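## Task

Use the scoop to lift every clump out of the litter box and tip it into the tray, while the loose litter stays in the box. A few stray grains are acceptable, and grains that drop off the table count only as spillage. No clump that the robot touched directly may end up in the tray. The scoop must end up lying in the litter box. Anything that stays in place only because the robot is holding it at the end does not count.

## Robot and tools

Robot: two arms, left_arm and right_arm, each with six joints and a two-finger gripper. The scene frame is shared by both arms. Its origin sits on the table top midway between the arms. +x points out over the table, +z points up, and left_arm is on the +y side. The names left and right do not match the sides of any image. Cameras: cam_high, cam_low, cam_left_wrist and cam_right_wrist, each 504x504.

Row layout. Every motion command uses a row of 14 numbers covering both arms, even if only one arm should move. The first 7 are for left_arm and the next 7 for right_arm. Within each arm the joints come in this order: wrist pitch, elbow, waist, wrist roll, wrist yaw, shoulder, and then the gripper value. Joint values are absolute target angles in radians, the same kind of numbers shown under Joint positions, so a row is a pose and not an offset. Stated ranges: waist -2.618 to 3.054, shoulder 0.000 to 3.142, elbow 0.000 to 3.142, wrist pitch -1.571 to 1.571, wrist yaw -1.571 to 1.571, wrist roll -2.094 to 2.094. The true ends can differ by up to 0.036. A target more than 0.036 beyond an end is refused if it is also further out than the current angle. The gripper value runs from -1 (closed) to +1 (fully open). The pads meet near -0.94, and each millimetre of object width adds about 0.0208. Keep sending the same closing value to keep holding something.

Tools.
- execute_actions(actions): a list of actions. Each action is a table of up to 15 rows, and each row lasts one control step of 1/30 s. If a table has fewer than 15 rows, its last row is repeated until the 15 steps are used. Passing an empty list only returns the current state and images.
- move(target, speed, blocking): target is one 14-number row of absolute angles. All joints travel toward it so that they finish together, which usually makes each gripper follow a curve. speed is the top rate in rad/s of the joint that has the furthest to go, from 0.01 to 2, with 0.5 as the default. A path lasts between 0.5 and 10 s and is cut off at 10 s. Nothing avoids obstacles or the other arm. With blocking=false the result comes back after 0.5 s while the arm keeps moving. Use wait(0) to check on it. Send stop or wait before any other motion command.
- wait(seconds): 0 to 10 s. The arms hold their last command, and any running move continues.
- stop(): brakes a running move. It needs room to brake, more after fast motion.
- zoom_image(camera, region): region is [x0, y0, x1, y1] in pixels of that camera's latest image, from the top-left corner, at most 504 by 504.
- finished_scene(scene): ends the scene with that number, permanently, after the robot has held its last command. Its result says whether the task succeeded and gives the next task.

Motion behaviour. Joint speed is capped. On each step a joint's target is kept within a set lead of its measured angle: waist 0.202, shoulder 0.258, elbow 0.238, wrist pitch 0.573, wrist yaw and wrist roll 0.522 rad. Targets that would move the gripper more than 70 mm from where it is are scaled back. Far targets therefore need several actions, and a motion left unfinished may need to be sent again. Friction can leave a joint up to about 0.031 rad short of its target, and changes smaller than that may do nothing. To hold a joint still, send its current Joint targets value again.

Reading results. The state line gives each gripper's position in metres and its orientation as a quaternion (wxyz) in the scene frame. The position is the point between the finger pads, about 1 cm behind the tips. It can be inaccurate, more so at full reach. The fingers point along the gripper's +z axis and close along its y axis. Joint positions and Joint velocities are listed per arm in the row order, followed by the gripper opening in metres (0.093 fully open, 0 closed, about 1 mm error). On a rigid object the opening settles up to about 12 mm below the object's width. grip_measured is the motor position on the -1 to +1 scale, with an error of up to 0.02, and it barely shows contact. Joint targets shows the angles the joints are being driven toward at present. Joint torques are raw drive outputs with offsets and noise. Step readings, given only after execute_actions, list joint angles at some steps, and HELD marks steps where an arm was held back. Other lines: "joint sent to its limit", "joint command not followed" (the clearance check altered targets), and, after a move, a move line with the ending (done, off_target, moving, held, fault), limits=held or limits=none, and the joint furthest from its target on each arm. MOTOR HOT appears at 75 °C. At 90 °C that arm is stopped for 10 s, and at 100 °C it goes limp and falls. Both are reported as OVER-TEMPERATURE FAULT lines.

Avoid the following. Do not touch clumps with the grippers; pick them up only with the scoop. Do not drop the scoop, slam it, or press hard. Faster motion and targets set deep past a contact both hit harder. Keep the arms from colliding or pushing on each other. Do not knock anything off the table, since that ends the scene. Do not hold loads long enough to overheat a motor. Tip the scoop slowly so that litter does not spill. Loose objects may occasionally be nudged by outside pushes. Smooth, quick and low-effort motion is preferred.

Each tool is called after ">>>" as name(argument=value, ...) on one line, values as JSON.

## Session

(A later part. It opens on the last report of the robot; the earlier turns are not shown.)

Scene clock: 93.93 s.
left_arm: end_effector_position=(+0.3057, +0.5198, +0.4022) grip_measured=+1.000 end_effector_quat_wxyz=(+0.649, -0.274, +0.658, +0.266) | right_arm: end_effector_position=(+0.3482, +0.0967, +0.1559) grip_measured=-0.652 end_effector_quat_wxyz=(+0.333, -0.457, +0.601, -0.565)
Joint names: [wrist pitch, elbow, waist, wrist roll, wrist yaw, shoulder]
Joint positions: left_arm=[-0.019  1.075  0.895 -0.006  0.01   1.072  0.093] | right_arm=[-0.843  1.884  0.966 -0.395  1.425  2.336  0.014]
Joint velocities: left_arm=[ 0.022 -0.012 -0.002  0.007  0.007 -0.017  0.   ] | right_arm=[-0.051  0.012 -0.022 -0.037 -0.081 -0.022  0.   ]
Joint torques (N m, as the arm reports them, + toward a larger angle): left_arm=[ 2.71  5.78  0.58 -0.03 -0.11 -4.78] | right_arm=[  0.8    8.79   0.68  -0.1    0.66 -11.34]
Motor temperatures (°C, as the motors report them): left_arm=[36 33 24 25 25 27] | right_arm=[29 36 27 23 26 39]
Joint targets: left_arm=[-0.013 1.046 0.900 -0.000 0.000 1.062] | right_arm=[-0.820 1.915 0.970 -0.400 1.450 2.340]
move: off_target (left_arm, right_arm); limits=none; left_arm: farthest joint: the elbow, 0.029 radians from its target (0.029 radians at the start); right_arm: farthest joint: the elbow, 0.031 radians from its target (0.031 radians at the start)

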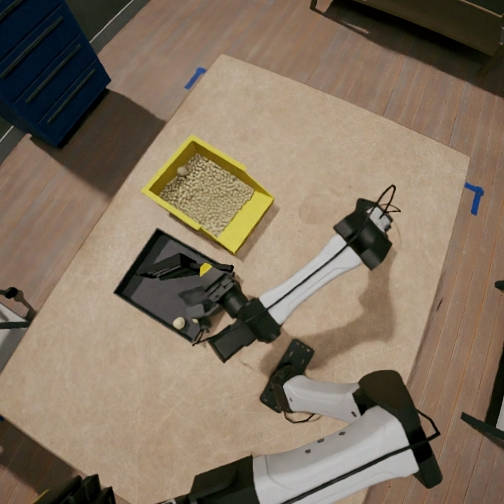

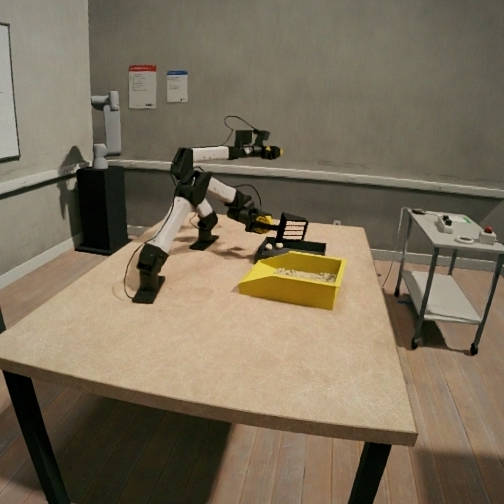

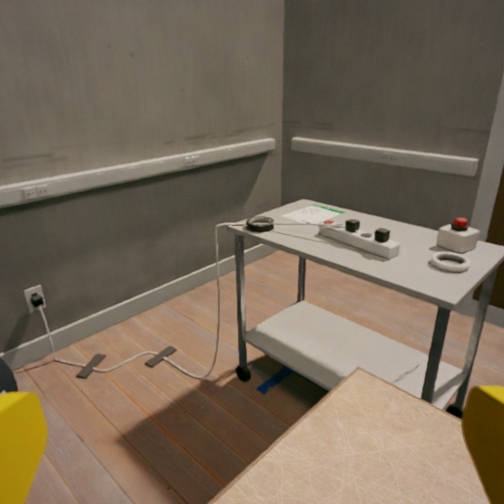

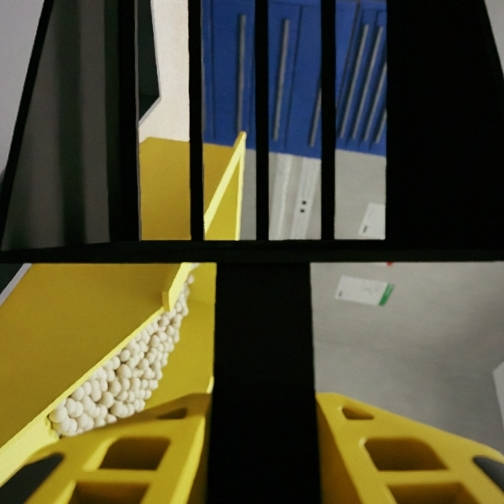

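>>> move(target=[-0.013,1.046,0.9,0,0,1.062,1, -0.82,1.88,0.82,0,0.6,1.95,-0.9], speed=1.2)

>>> move(target=[-0.013,1.046,0.9,0,0,1.062,1, -1.1,1.75,0.26,0.6,0.1,1.78,-0.9], speed=1.0)

>>> move(target=[-0.95,1.5,0.0,0,0.6,1.5,1, -1.375,1.74,0.26,0.6,0.0,1.965,-0.9], speed=0.7)

>>> move(target=[-0.95,1.5,0.0,0,0.6,1.5,1, -1.10,1.69,0.225,0.56,0.11,2.015,-0.9], speed=0.2)

Scene clock: 101.33 s.
left_arm: end_effector_position=(+0.3057, +0.5198, +0.4022) grip_measured=+1.000 end_effector_quat_wxyz=(+0.649, -0.274, +0.658, +0.266) | right_arm: end_effector_position=(+0.3478, +0.1019, +0.2258) grip_measured=-0.652 end_effector_quat_wxyz=(+0.399, -0.357, +0.838, -0.102)
Joint names: [wrist pitch, elbow, waist, wrist roll, wrist yaw, shoulder]
Joint positions: left_arm=[-0.019  1.075  0.895 -0.006  0.01   1.072  0.093] | right_arm=[-0.843  1.884  0.825 -0.009  0.6    1.968  0.014]
Joint velocities: left_arm=[-0.007  0.007 -0.012  0.051  0.007  0.002  0.   ] | right_arm=[-0.007 -0.012 -0.002  0.007 -0.007  0.002 -0.   ]
Joint torques (N m, as the arm reports them, + toward a larger angle): left_arm=[ 2.63  5.7   0.58 -0.03 -0.08 -4.58] | right_arm=[  1.45   6.68  -0.21   0.03   0.2  -10.99]
Motor temperatures (°C, as the motors report them): left_arm=[37 33 24 25 25 27] | right_arm=[29 36 27 23 27 42]
Joint targets: left_arm=[-0.013 1.046 0.900 0.000 -0.000 1.062] | right_arm=[-0.820 1.880 0.820 0.000 0.600 1.950]
move: off_target (left_arm, right_arm); limits=none; left_arm: farthest joint: the elbow, 0.029 radians from its target (0.029 radians at the start); right_arm: farthest joint: the wrist pitch, 0.023 radians from its target (0.023 radians at the start)

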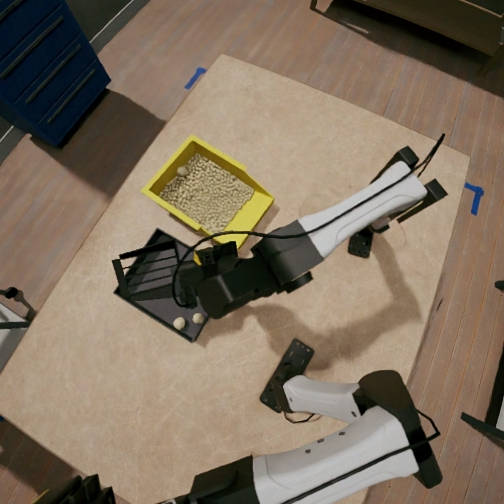

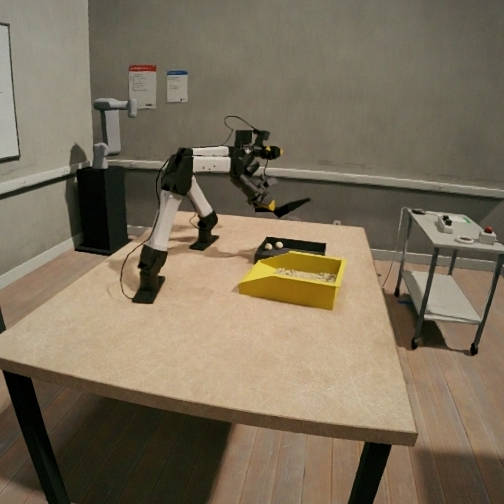

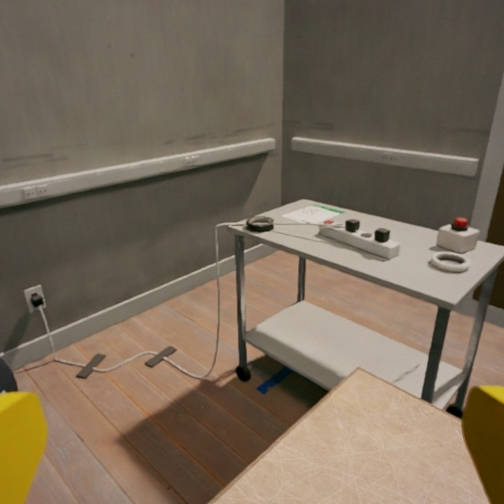

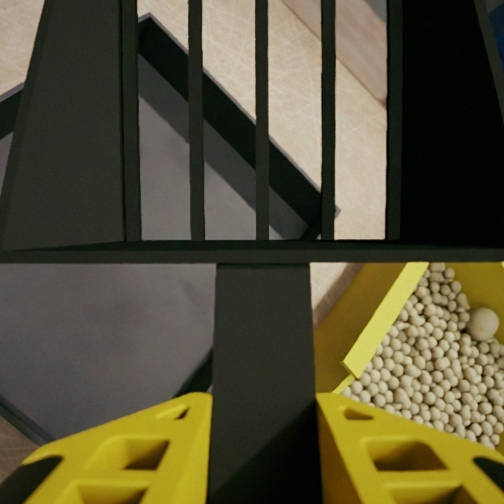

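Scene clock: 102.90 s.
left_arm: end_effector_position=(+0.3057, +0.5198, +0.4022) grip_measured=+1.000 end_effector_quat_wxyz=(+0.649, -0.274, +0.658, +0.266) | right_arm: end_effector_position=(+0.3964, -0.1035, +0.2006) grip_measured=-0.652 end_effector_quat_wxyz=(+0.211, +0.089, +0.972, +0.060)
Joint names: [wrist pitch, elbow, waist, wrist roll, wrist yaw, shoulder]
Joint positions: left_arm=[-0.019  1.075  0.895 -0.006  0.01   1.072  0.093] | right_arm=[-1.099  1.764  0.255  0.593  0.104  1.806  0.014]
Joint velocities: left_arm=[ 0.007 -0.007  0.002 -0.051  0.022 -0.007  0.   ] | right_arm=[ 0.007  0.022  0.017 -0.022  0.007  0.017 -0.   ]
Joint torques (N m, as the arm reports them, + toward a larger angle): left_arm=[ 2.68  5.63  0.6  -0.03 -0.1  -4.75] | right_arm=[  0.97   5.59   0.7   -0.02  -0.02 -10.12]
Motor temperatures (°C, as the motors report them): left_arm=[37 32 24 25 25 27] | right_arm=[29 36 27 23 27 43]
Joint targets: left_arm=[-0.013 1.046 0.900 0.000 -0.000 1.062] | right_arm=[-1.100 1.750 0.260 0.600 0.100 1.780]
move: off_target (left_arm, right_arm); limits=none; left_arm: farthest joint: the elbow, 0.029 radians from its target (0.029 radians at the start); right_arm: farthest joint: the shoulder, 0.026 radians from its target (0.188 radians at the start)

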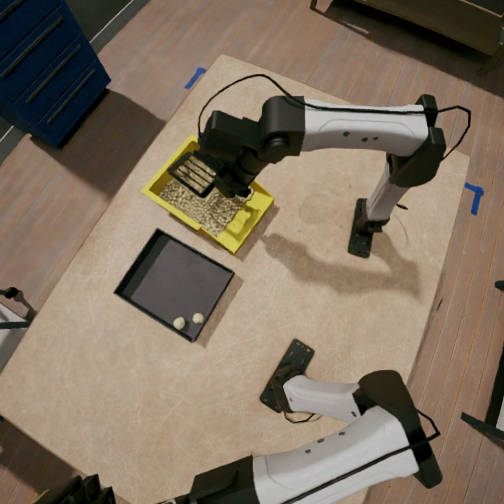

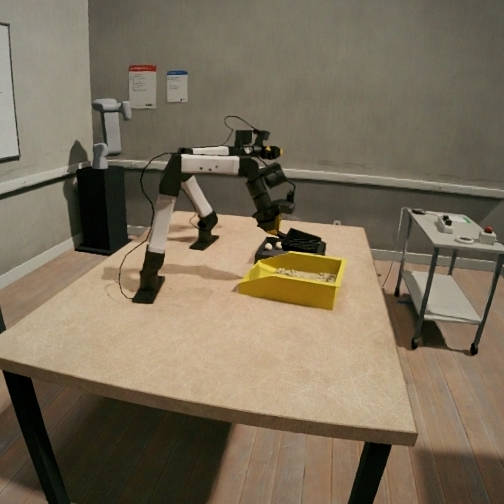

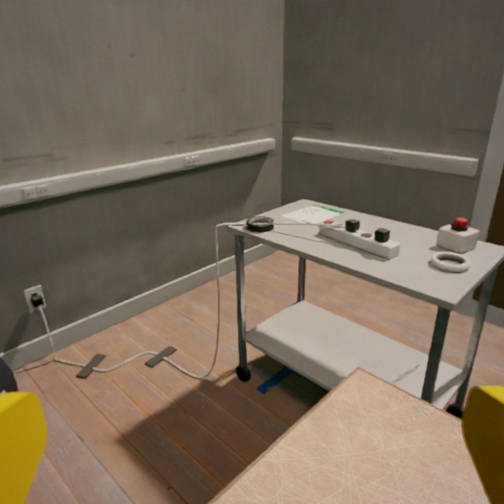

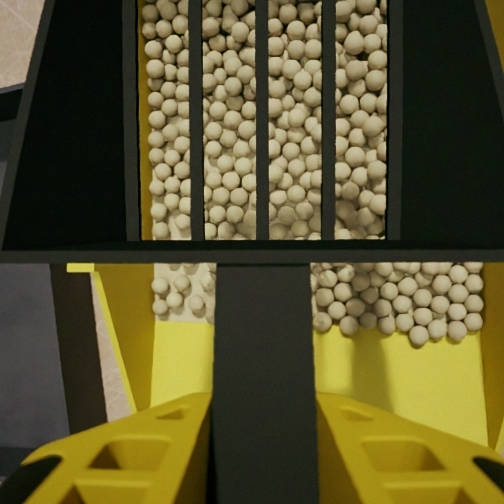

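Scene clock: 105.07 s.
left_arm: end_effector_position=(+0.3968, +0.1190, +0.2657) grip_measured=+1.000 end_effector_quat_wxyz=(+0.288, +0.135, +0.902, -0.292) | right_arm: end_effector_position=(+0.3452, -0.1110, +0.1298) grip_measured=-0.652 end_effector_quat_wxyz=(+0.022, +0.080, +0.997, +0.003)
Joint names: [wrist pitch, elbow, waist, wrist roll, wrist yaw, shoulder]
Joint positions: left_arm=[-0.926  1.484  0.001 -0.006  0.591  1.484  0.093] | right_arm=[-1.343  1.764  0.255  0.593  0.017  1.951  0.014]
Joint velocities: left_arm=[ 0.007 -0.007  0.012  0.007 -0.051  0.002  0.   ] | right_arm=[ 0.022  0.012 -0.022 -0.007 -0.007  0.002  0.002]
Joint torques (N m, as the arm reports them, + toward a larger angle): left_arm=[ 1.66  8.03  0.21  0.    0.35 -6.12] | right_arm=[ 0.03  4.28  0.74 -0.01 -0.17 -7.89]
Motor temperatures (°C, as the motors report them): left_arm=[37 33 24 25 25 27] | right_arm=[29 36 27 23 26 42]
Joint targets: left_arm=[-0.950 1.500 0.000 0.000 0.600 1.500] | right_arm=[-1.375 1.740 0.260 0.600 -0.000 1.965]
move: off_target (left_arm, right_arm); limits=none; left_arm: farthest joint: the wrist pitch, 0.024 radians from its target (0.931 radians at the start); right_arm: farthest joint: the wrist pitch, 0.032 radians from its target (0.276 radians at the start)

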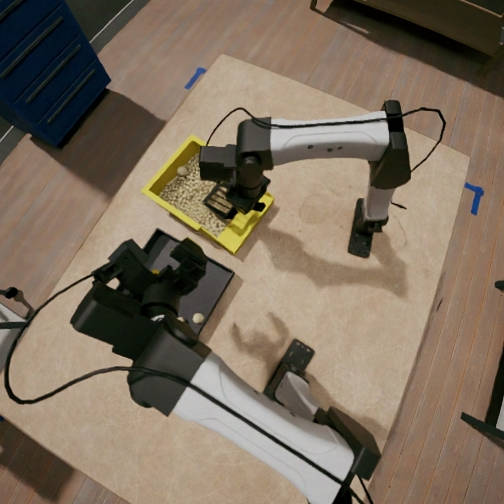

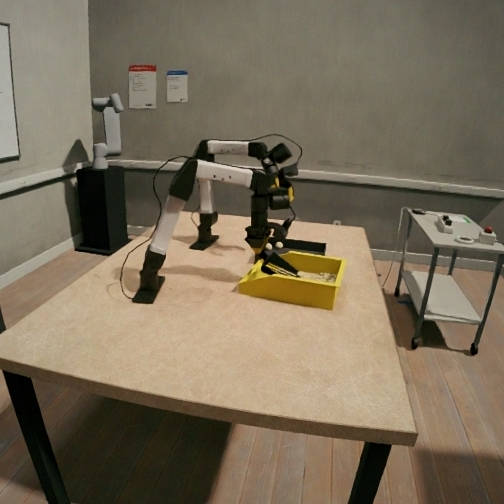

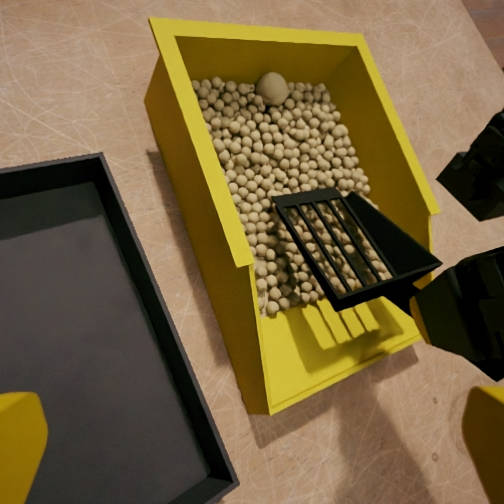

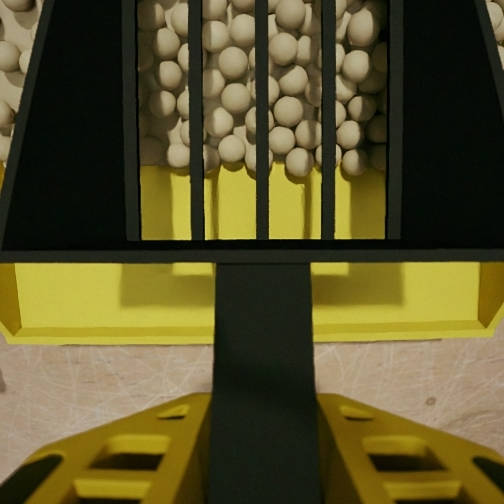

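Scene clock: 106.70 s.
left_arm: end_effector_position=(+0.3967, +0.1190, +0.2657) grip_measured=+1.000 end_effector_quat_wxyz=(+0.288, +0.135, +0.902, -0.292) | right_arm: end_effector_position=(+0.3896, -0.1136, +0.1052) grip_measured=-0.652 end_effector_quat_wxyz=(+0.094, +0.079, +0.992, -0.005)
Joint names: [wrist pitch, elbow, waist, wrist roll, wrist yaw, shoulder]
Joint positions: left_arm=[-0.926  1.484  0.001 -0.006  0.591  1.484  0.093] | right_arm=[-1.126  1.711  0.237  0.566  0.097  1.993  0.014]
Joint velocities: left_arm=[ 0.022 -0.012  0.007  0.022 -0.007 -0.017  0.   ] | right_arm=[-0.037  0.007 -0.002 -0.022 -0.051  0.002  0.   ]
Joint torques (N m, as the arm reports them, + toward a larger angle): left_arm=[ 1.64  8.2   0.14 -0.02  0.36 -6.08] | right_arm=[ 0.77  4.84 -0.83 -0.16  0.11 -7.74]
Motor temperatures (°C, as the motors report them): left_arm=[37 33 24 25 25 27] | right_arm=[29 36 27 23 26 42]
Joint targets: left_arm=[-0.950 1.500 0.000 0.000 0.600 1.500] | right_arm=[-1.100 1.690 0.225 0.560 0.110 2.015]
move: off_target (left_arm, right_arm); limits=none; left_arm: farthest joint: the wrist pitch, 0.024 radians from its target (0.024 radians at the start); right_arm: farthest joint: the wrist pitch, 0.026 radians from its target (0.243 radians at the start)

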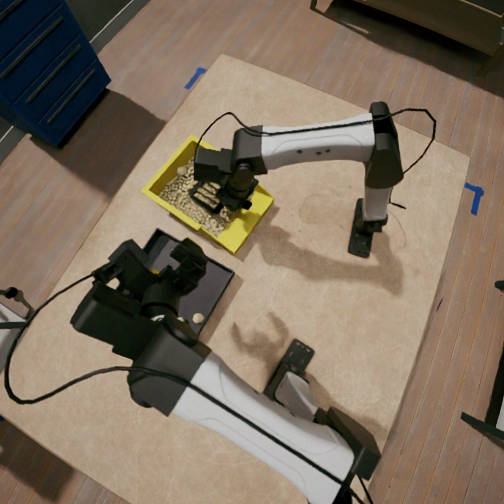

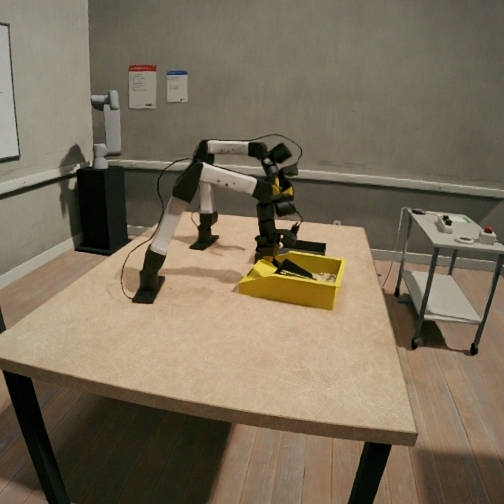

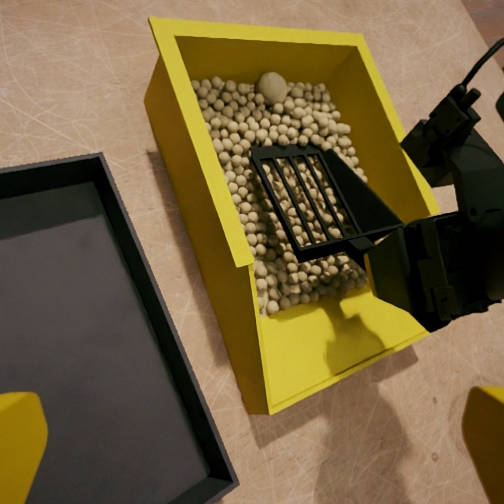

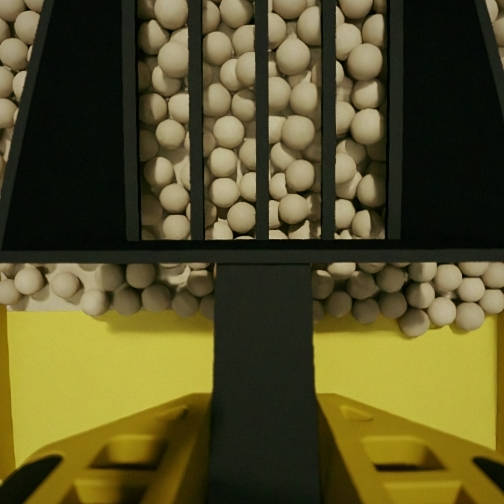

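Digging in. Advance.

>>> move(target=[-0.95,1.5,0.0,0,0.6,1.5,1, -1.02,1.87,0.165,0.49,0.15,2.165,-0.9], speed=0.1)

Scene clock: 109.70 s.
left_arm: end_effector_position=(+0.3967, +0.1190, +0.2657) grip_measured=+1.000 end_effector_quat_wxyz=(+0.288, +0.135, +0.902, -0.292) | right_arm: end_effector_position=(+0.4387, -0.1213, +0.0933) grip_measured=-0.652 end_effector_quat_wxyz=(+0.122, +0.071, +0.990, -0.009)
Joint names: [wrist pitch, elbow, waist, wrist roll, wrist yaw, shoulder]
Joint positions: left_arm=[-0.926  1.484  0.001 -0.006  0.591  1.484  0.093] | right_arm=[-1.081  1.852  0.187  0.496  0.118  2.127  0.014]
Joint velocities: left_arm=[-0.022  0.002 -0.002  0.066 -0.037  0.007  0.   ] | right_arm=[-0.007  0.012 -0.002  0.022 -0.022 -0.007 -0.   ]
Joint torques (N m, as the arm reports them, + toward a larger angle): left_arm=[ 1.63  8.25  0.18 -0.01  0.32 -5.98] | right_arm=[ 1.17  7.9  -1.77 -0.11  0.29 -7.59]
Motor temperatures (°C, as the motors report them): left_arm=[36 33 24 25 25 27] | right_arm=[29 36 27 23 26 42]
Joint targets: left_arm=[-0.950 1.500 -0.000 -0.000 0.600 1.500] | right_arm=[-1.020 1.870 0.165 0.490 0.150 2.165]
move: off_target (left_arm, right_arm); limits=none; left_arm: farthest joint: the wrist pitch, 0.024 radians from its target (0.024 radians at the start); right_arm: farthest joint: the wrist pitch, 0.061 radians from its target (0.106 radians at the start)

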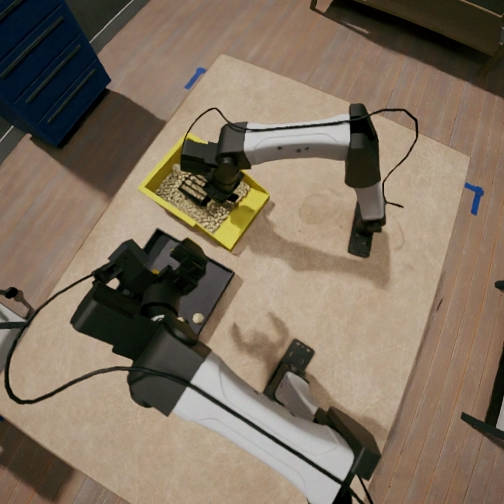

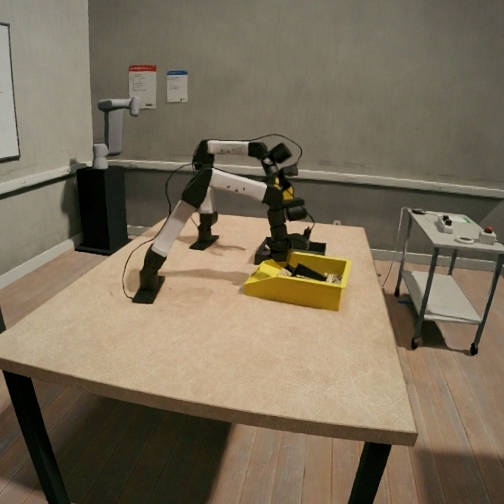

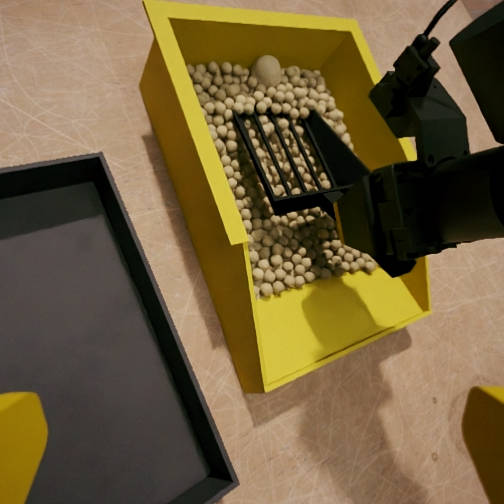

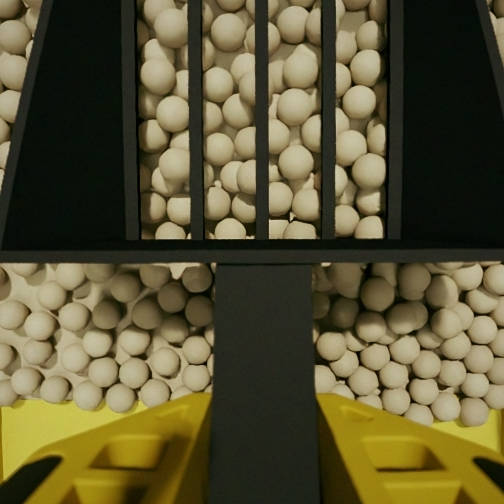

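>>> move(target=[-0.84,1.665,-0.56,-0.446,-0.22,1.965,0.0, -1.08,1.86,0.187,0.496,0.12,2.125,-0.9], speed=0.6)

Scene clock: 115.60 s.
left_arm: end_effector_position=(+0.4263, -0.0098, +0.1242) grip_measured=+0.002 end_effector_quat_wxyz=(+0.229, +0.088, +0.969, -0.020) | right_arm: end_effector_position=(+0.4379, -0.1209, +0.0932) grip_measured=-0.652 end_effector_quat_wxyz=(+0.120, +0.071, +0.990, -0.009)
Joint names: [wrist pitch, elbow, waist, wrist roll, wrist yaw, shoulder]
Joint positions: left_arm=[-0.85   1.646 -0.562 -0.437 -0.21   1.951  0.045] | right_arm=[-1.084  1.852  0.188  0.496  0.117  2.127  0.014]
Joint velocities: left_arm=[-0.037 -0.007 -0.017 -0.051 -0.007 -0.007 -0.001] | right_arm=[-0.037  0.002 -0.007 -0.037 -0.037  0.017  0.   ]
Joint torques (N m, as the arm reports them, + toward a larger angle): left_arm=[  1.67   8.43   0.28  -0.16  -0.22 -11.6 ] | right_arm=[  0.66   7.14   0.21  -0.07   0.05 -10.54]
Motor temperatures (°C, as the motors report them): left_arm=[36 34 24 25 25 28] | right_arm=[29 36 27 23 26 42]
Joint targets: left_arm=[-0.840 1.665 -0.560 -0.446 -0.220 1.965] | right_arm=[-1.080 1.860 0.187 0.496 0.120 2.125]
move: done; limits=none; left_arm: farthest joint: the elbow, 0.019 radians from its target (0.181 radians at the start); right_arm: farthest joint: the elbow, 0.008 radians from its target (0.008 radians at the start)

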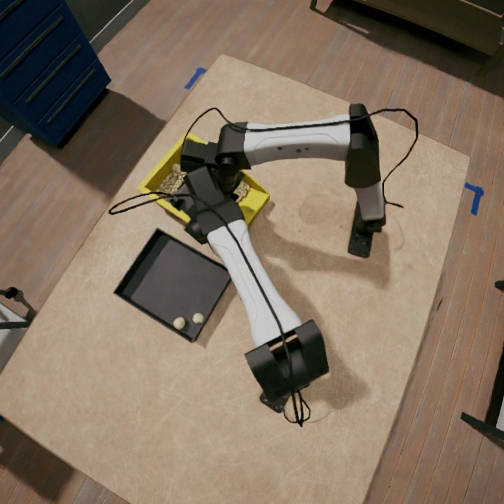

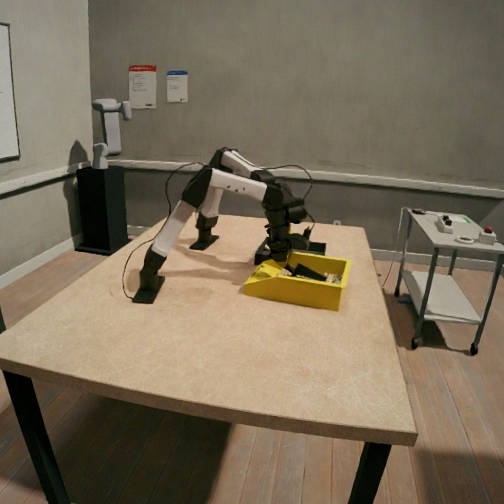

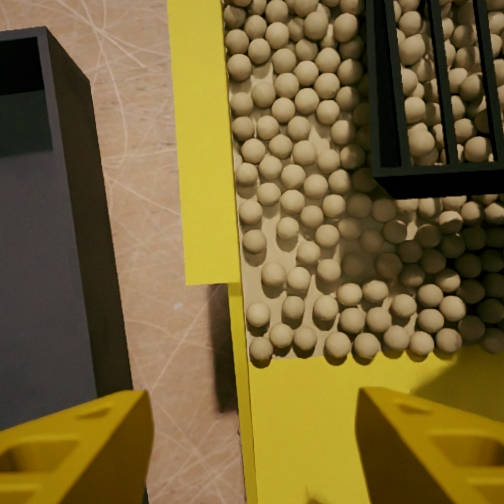

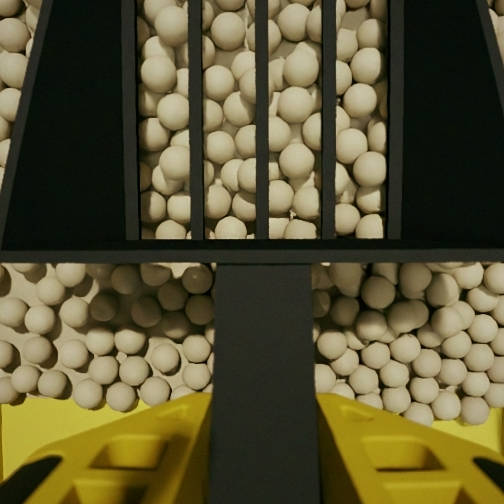

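Well aligned. Descend a bit deeper and pinch.

>>> move(target=[-0.585,1.42,-0.555,-0.50,-0.22,2.015,-0.3, -1.08,1.86,0.187,0.496,0.12,2.125,-0.9], speed=0.3)

>>> move(target=[-0.585,1.42,-0.555,-0.50,-0.22,2.015,-1, -1.08,1.86,0.187,0.496,0.12,2.125,-0.9])

Scene clock: 118.27 s.
left_arm: end_effector_position=(+0.4264, -0.0097, +0.0574) grip_measured=-0.298 end_effector_quat_wxyz=(+0.229, +0.062, +0.971, -0.027) | right_arm: end_effector_position=(+0.4379, -0.1209, +0.0932) grip_measured=-0.652 end_effector_quat_wxyz=(+0.120, +0.071, +0.990, -0.009)
Joint names: [wrist pitch, elbow, waist, wrist roll, wrist yaw, shoulder]
Joint positions: left_arm=[-0.596  1.442 -0.562 -0.491 -0.21   1.998  0.031] | right_arm=[-1.084  1.852  0.188  0.496  0.117  2.127  0.014]
Joint velocities: left_arm=[-0.007  0.007  0.007 -0.051 -0.066 -0.007 -0.   ] | right_arm=[-0.007 -0.012  0.012  0.037  0.007 -0.002 -0.001]
Joint torques (N m, as the arm reports them, + toward a larger angle): left_arm=[  1.6    5.32   0.68  -0.18  -0.24 -11.57] | right_arm=[  0.66   7.14   0.23  -0.08   0.05 -10.51]
Motor temperatures (°C, as the motors report them): left_arm=[36 34 24 25 25 29] | right_arm=[29 36 27 23 26 43]
Joint targets: left_arm=[-0.585 1.420 -0.555 -0.500 -0.220 2.015] | right_arm=[-1.080 1.860 0.187 0.496 0.120 2.125]
move: off_target (left_arm); limits=none; left_arm: farthest joint: the elbow, 0.022 radians from its target (0.226 radians at the start); right_arm: farthest joint: the elbow, 0.008 radians from its target (0.008 radians at the start)

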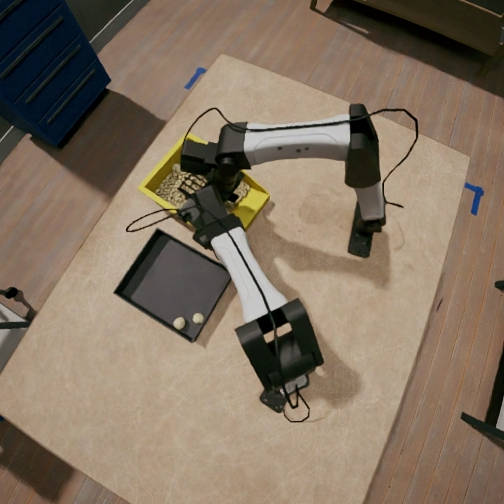

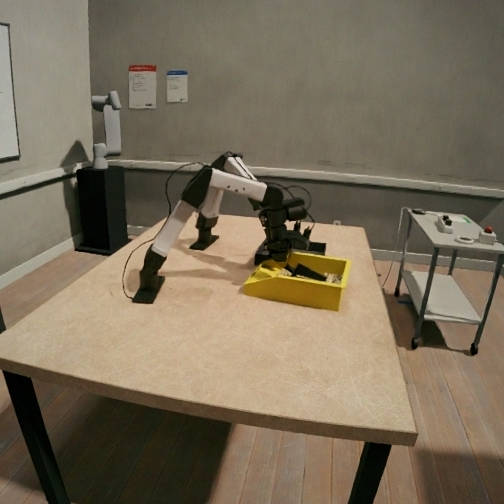

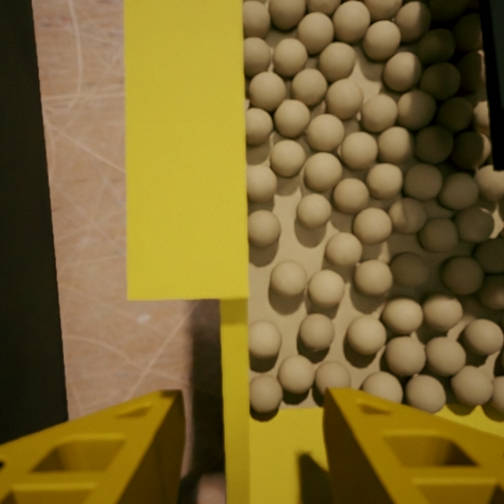

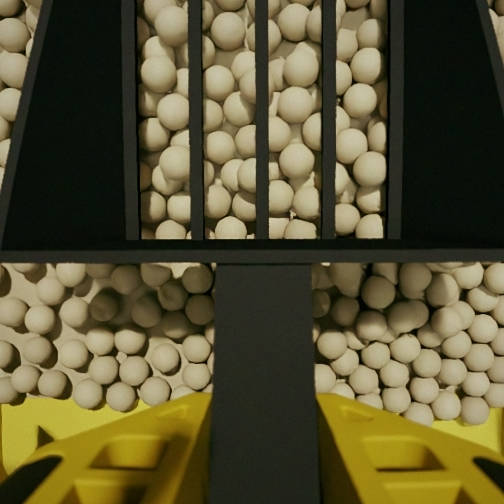

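Scene clock: 118.97 s.
left_arm: end_effector_position=(+0.4273, -0.0073, +0.0575) grip_measured=-0.984 end_effector_quat_wxyz=(+0.231, +0.060, +0.971, -0.021) | right_arm: end_effector_position=(+0.4379, -0.1211, +0.0932) grip_measured=-0.652 end_effector_quat_wxyz=(+0.120, +0.071, +0.990, -0.009)
Joint names: [wrist pitch, elbow, waist, wrist roll, wrist yaw, shoulder]
Joint positions: left_arm=[-0.599  1.442 -0.56  -0.49  -0.222  1.998  0.   ] | right_arm=[-1.084  1.852  0.188  0.496  0.118  2.127  0.014]
Joint velocities: left_arm=[ 0.051 -0.012 -0.002 -0.037 -0.007 -0.012  0.   ] | right_arm=[ 0.037  0.002  0.007 -0.022 -0.051  0.002  0.   ]
Joint torques (N m, as the arm reports them, + toward a larger angle): left_arm=[  1.68   5.31   0.52  -0.19  -0.16 -11.56] | right_arm=[  0.67   7.15   0.25  -0.08   0.04 -10.52]
Motor temperatures (°C, as the motors report them): left_arm=[36 34 24 25 25 29] | right_arm=[29 36 27 23 26 43]
Joint targets: left_arm=[-0.585 1.420 -0.555 -0.500 -0.220 2.015] | right_arm=[-1.080 1.860 0.187 0.496 0.120 2.125]
move: off_target (left_arm); limits=none; left_arm: farthest joint: the elbow, 0.022 radians from its target (0.022 radians at the start); right_arm: farthest joint: the elbow, 0.008 radians from its target (0.008 radians at the start)

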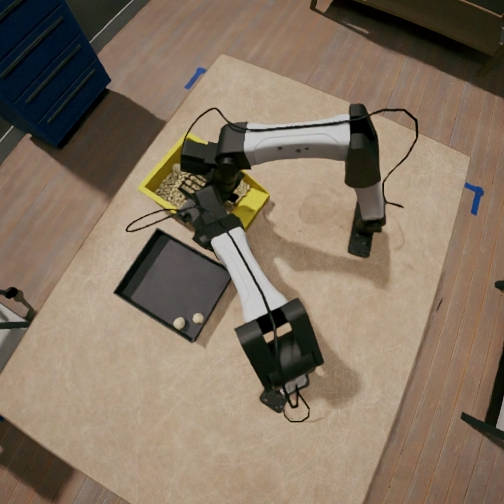

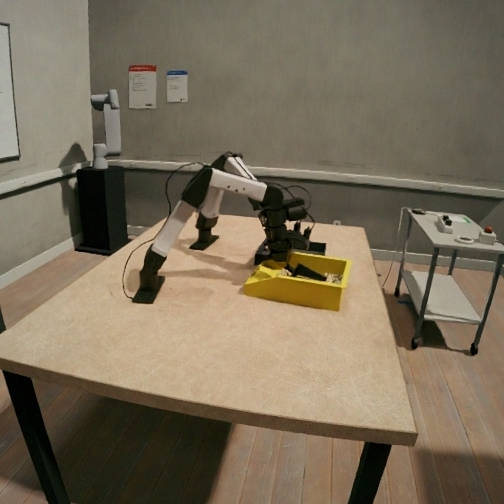

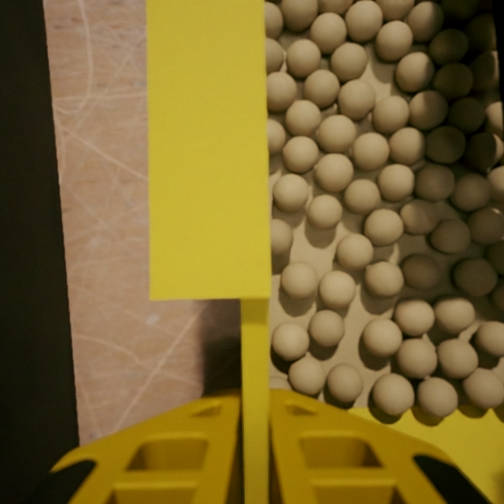

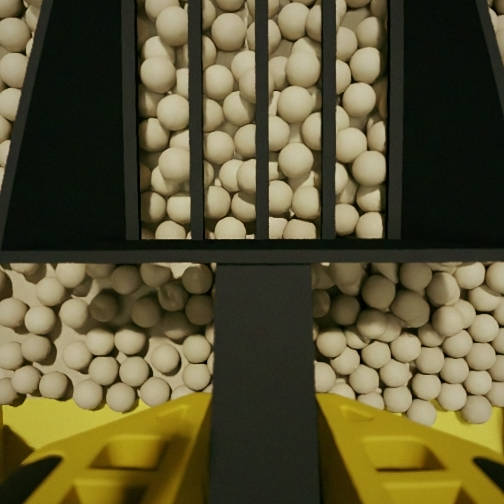

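>>> move(target=[-0.585,1.42,-0.555,-0.50,-0.22,2.015,-1, -0.85,1.785,0.155,0.48,0.20,2.17,-0.9], speed=0.12)

>>> zoom_image(camera="cam_low", region=[240, 200, 360, 320])

Scene clock: 123.30 s.
left_arm: end_effector_position=(+0.4284, -0.0069, +0.0574) grip_measured=-0.984 end_effector_quat_wxyz=(+0.234, +0.060, +0.970, -0.019) | right_arm: end_effector_position=(+0.4678, -0.1274, +0.0833) grip_measured=-0.652 end_effector_quat_wxyz=(+0.176, +0.077, +0.981, -0.014)
Joint names: [wrist pitch, elbow, waist, wrist roll, wrist yaw, shoulder]
Joint positions: left_arm=[-0.595  1.442 -0.56  -0.49  -0.228  1.999  0.   ] | right_arm=[-0.924  1.811  0.171  0.478  0.169  2.144  0.014]
Joint velocities: left_arm=[-0.022 -0.007  0.002  0.007  0.051  0.002  0.   ] | right_arm=[-0.022 -0.002 -0.002 -0.051 -0.037  0.007 -0.   ]
Joint torques (N m, as the arm reports them, + toward a larger angle): left_arm=[  1.61   5.37   0.73  -0.21  -0.05 -11.6 ] | right_arm=[ 1.47  4.71 -1.29 -0.06  0.31 -8.8 ]
Motor temperatures (°C, as the motors report them): left_arm=[35 33 24 25 25 30] | right_arm=[29 36 27 23 26 44]
Joint targets: left_arm=[-0.585 1.420 -0.555 -0.500 -0.220 2.015] | right_arm=[-0.850 1.785 0.155 0.480 0.200 2.170]
move: off_target (left_arm, right_arm); limits=none; left_arm: farthest joint: the elbow, 0.022 radians from its target (0.022 radians at the start); right_arm: farthest joint: the wrist pitch, 0.074 radians from its target (0.234 radians at the start)

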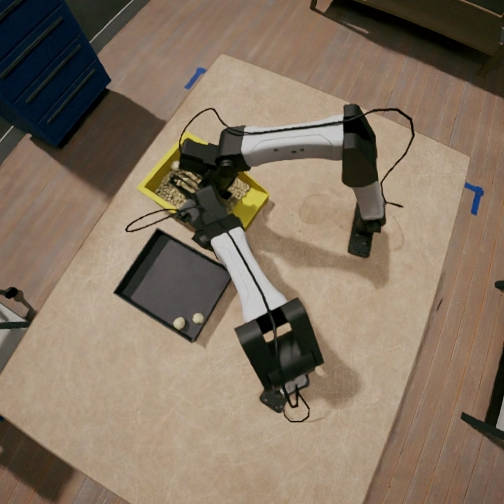

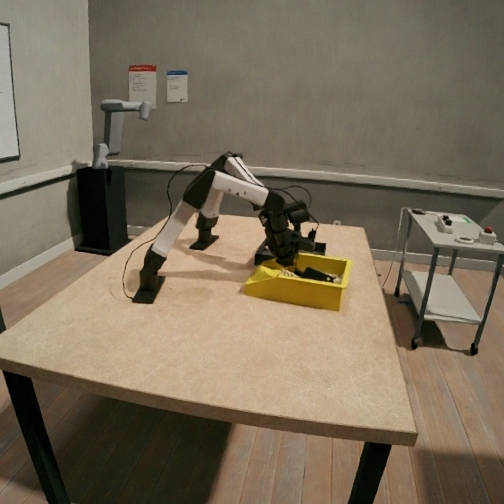

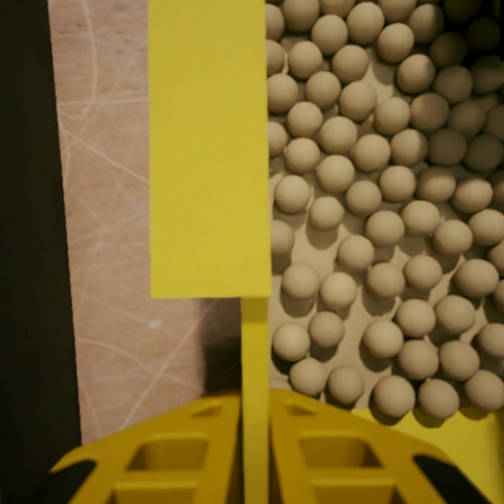

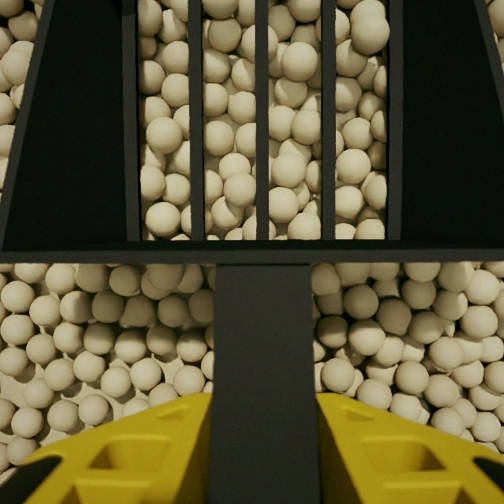

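Region (240, 200, 360, 320) of cam_low's 504x504 image, scaled by 4.200, with more detail than that image has.

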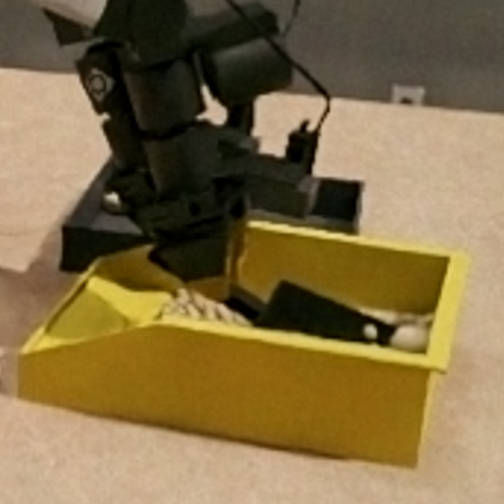

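>>> move(target=[-0.585,1.42,-0.555,-0.50,-0.22,2.015,-1, -0.44,1.40,0.225,0.47,0.34,1.935,-0.9], speed=0.25)

>>> zoom_image(camera="cam_low", region=[240, 200, 360, 320])

Scene clock: 127.50 s.
left_arm: end_effector_position=(+0.4285, -0.0068, +0.0574) grip_measured=-0.984 end_effector_quat_wxyz=(+0.234, +0.060, +0.970, -0.019) | right_arm: end_effector_position=(+0.4609, -0.1262, +0.0773) grip_measured=-0.652 end_effector_quat_wxyz=(+0.231, +0.070, +0.970, -0.022)
Joint names: [wrist pitch, elbow, waist, wrist roll, wrist yaw, shoulder]
Joint positions: left_arm=[-0.595  1.442 -0.56  -0.489 -0.229  1.999  0.   ] | right_arm=[-0.71   1.592  0.202  0.473  0.237  2.044  0.014]
Joint velocities: left_arm=[-0.095 -0.007  0.007 -0.007 -0.051 -0.007  0.   ] | right_arm=[ 0.081  0.017  0.017 -0.051 -0.051  0.002  0.001]
Joint torques (N m, as the arm reports them, + toward a larger angle): left_arm=[  1.67   5.51   0.52  -0.22  -0.08 -11.7 ] | right_arm=[ 0.92  6.88  0.36 -0.07  0.1  -9.96]
Motor temperatures (°C, as the motors report them): left_arm=[35 33 24 25 25 31] | right_arm=[29 36 27 23 26 44]
Joint targets: left_arm=[-0.585 1.420 -0.555 -0.500 -0.220 2.015] | right_arm=[-0.710 1.593 0.202 0.474 0.238 2.044]
move: held (right_arm), off_target (left_arm); limits=held; held on 30 of 66 steps (right_arm), including the last (right_arm); left_arm: farthest joint: the elbow, 0.022 radians from its target (0.022 radians at the start); right_arm: farthest joint: the wrist pitch, 0.270 radians from its target (0.484 radians at the start)
joint command not followed: on one or more control steps a check withheld the commanded joint targets of the right arm, and it was not sent them on those steps. On the call's last step the targets were still withheld.
cause: the commanded joint targets would bring a part of the robot too close to another arm (this arm's wrist (the part past the wrist pitch) and the other arm's wrist (the part past the wrist pitch)); next, command targets that bring no part of the robot closer to that arm.

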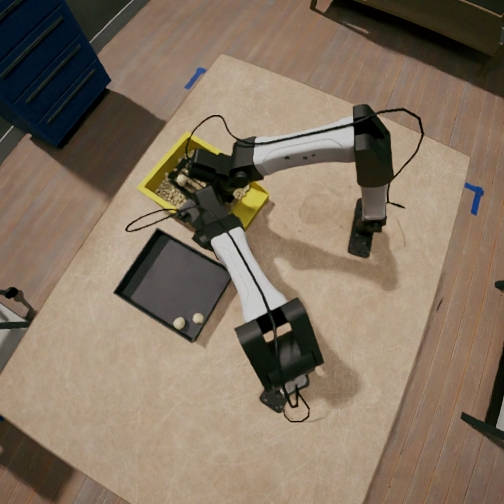

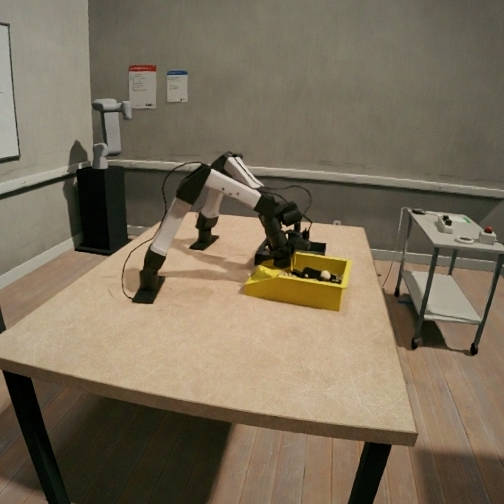

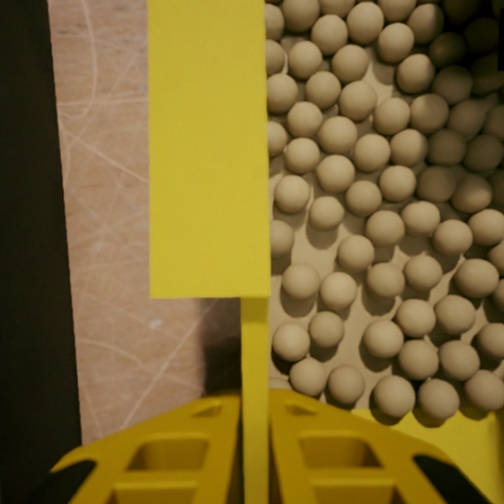

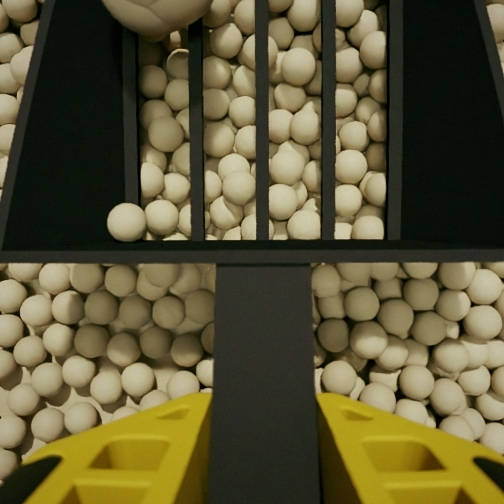

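Region (240, 200, 360, 320) of cam_low's 504x504 image, scaled by 4.200, with more detail than that image has.

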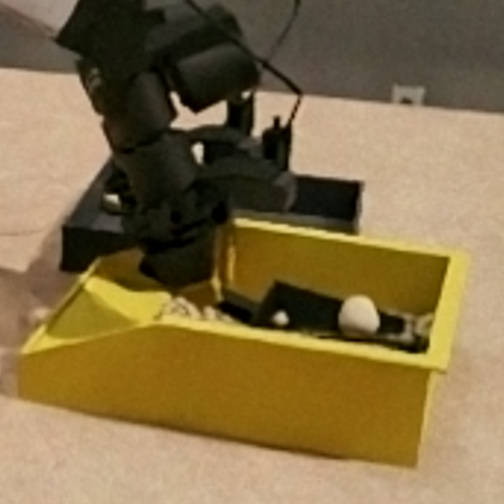

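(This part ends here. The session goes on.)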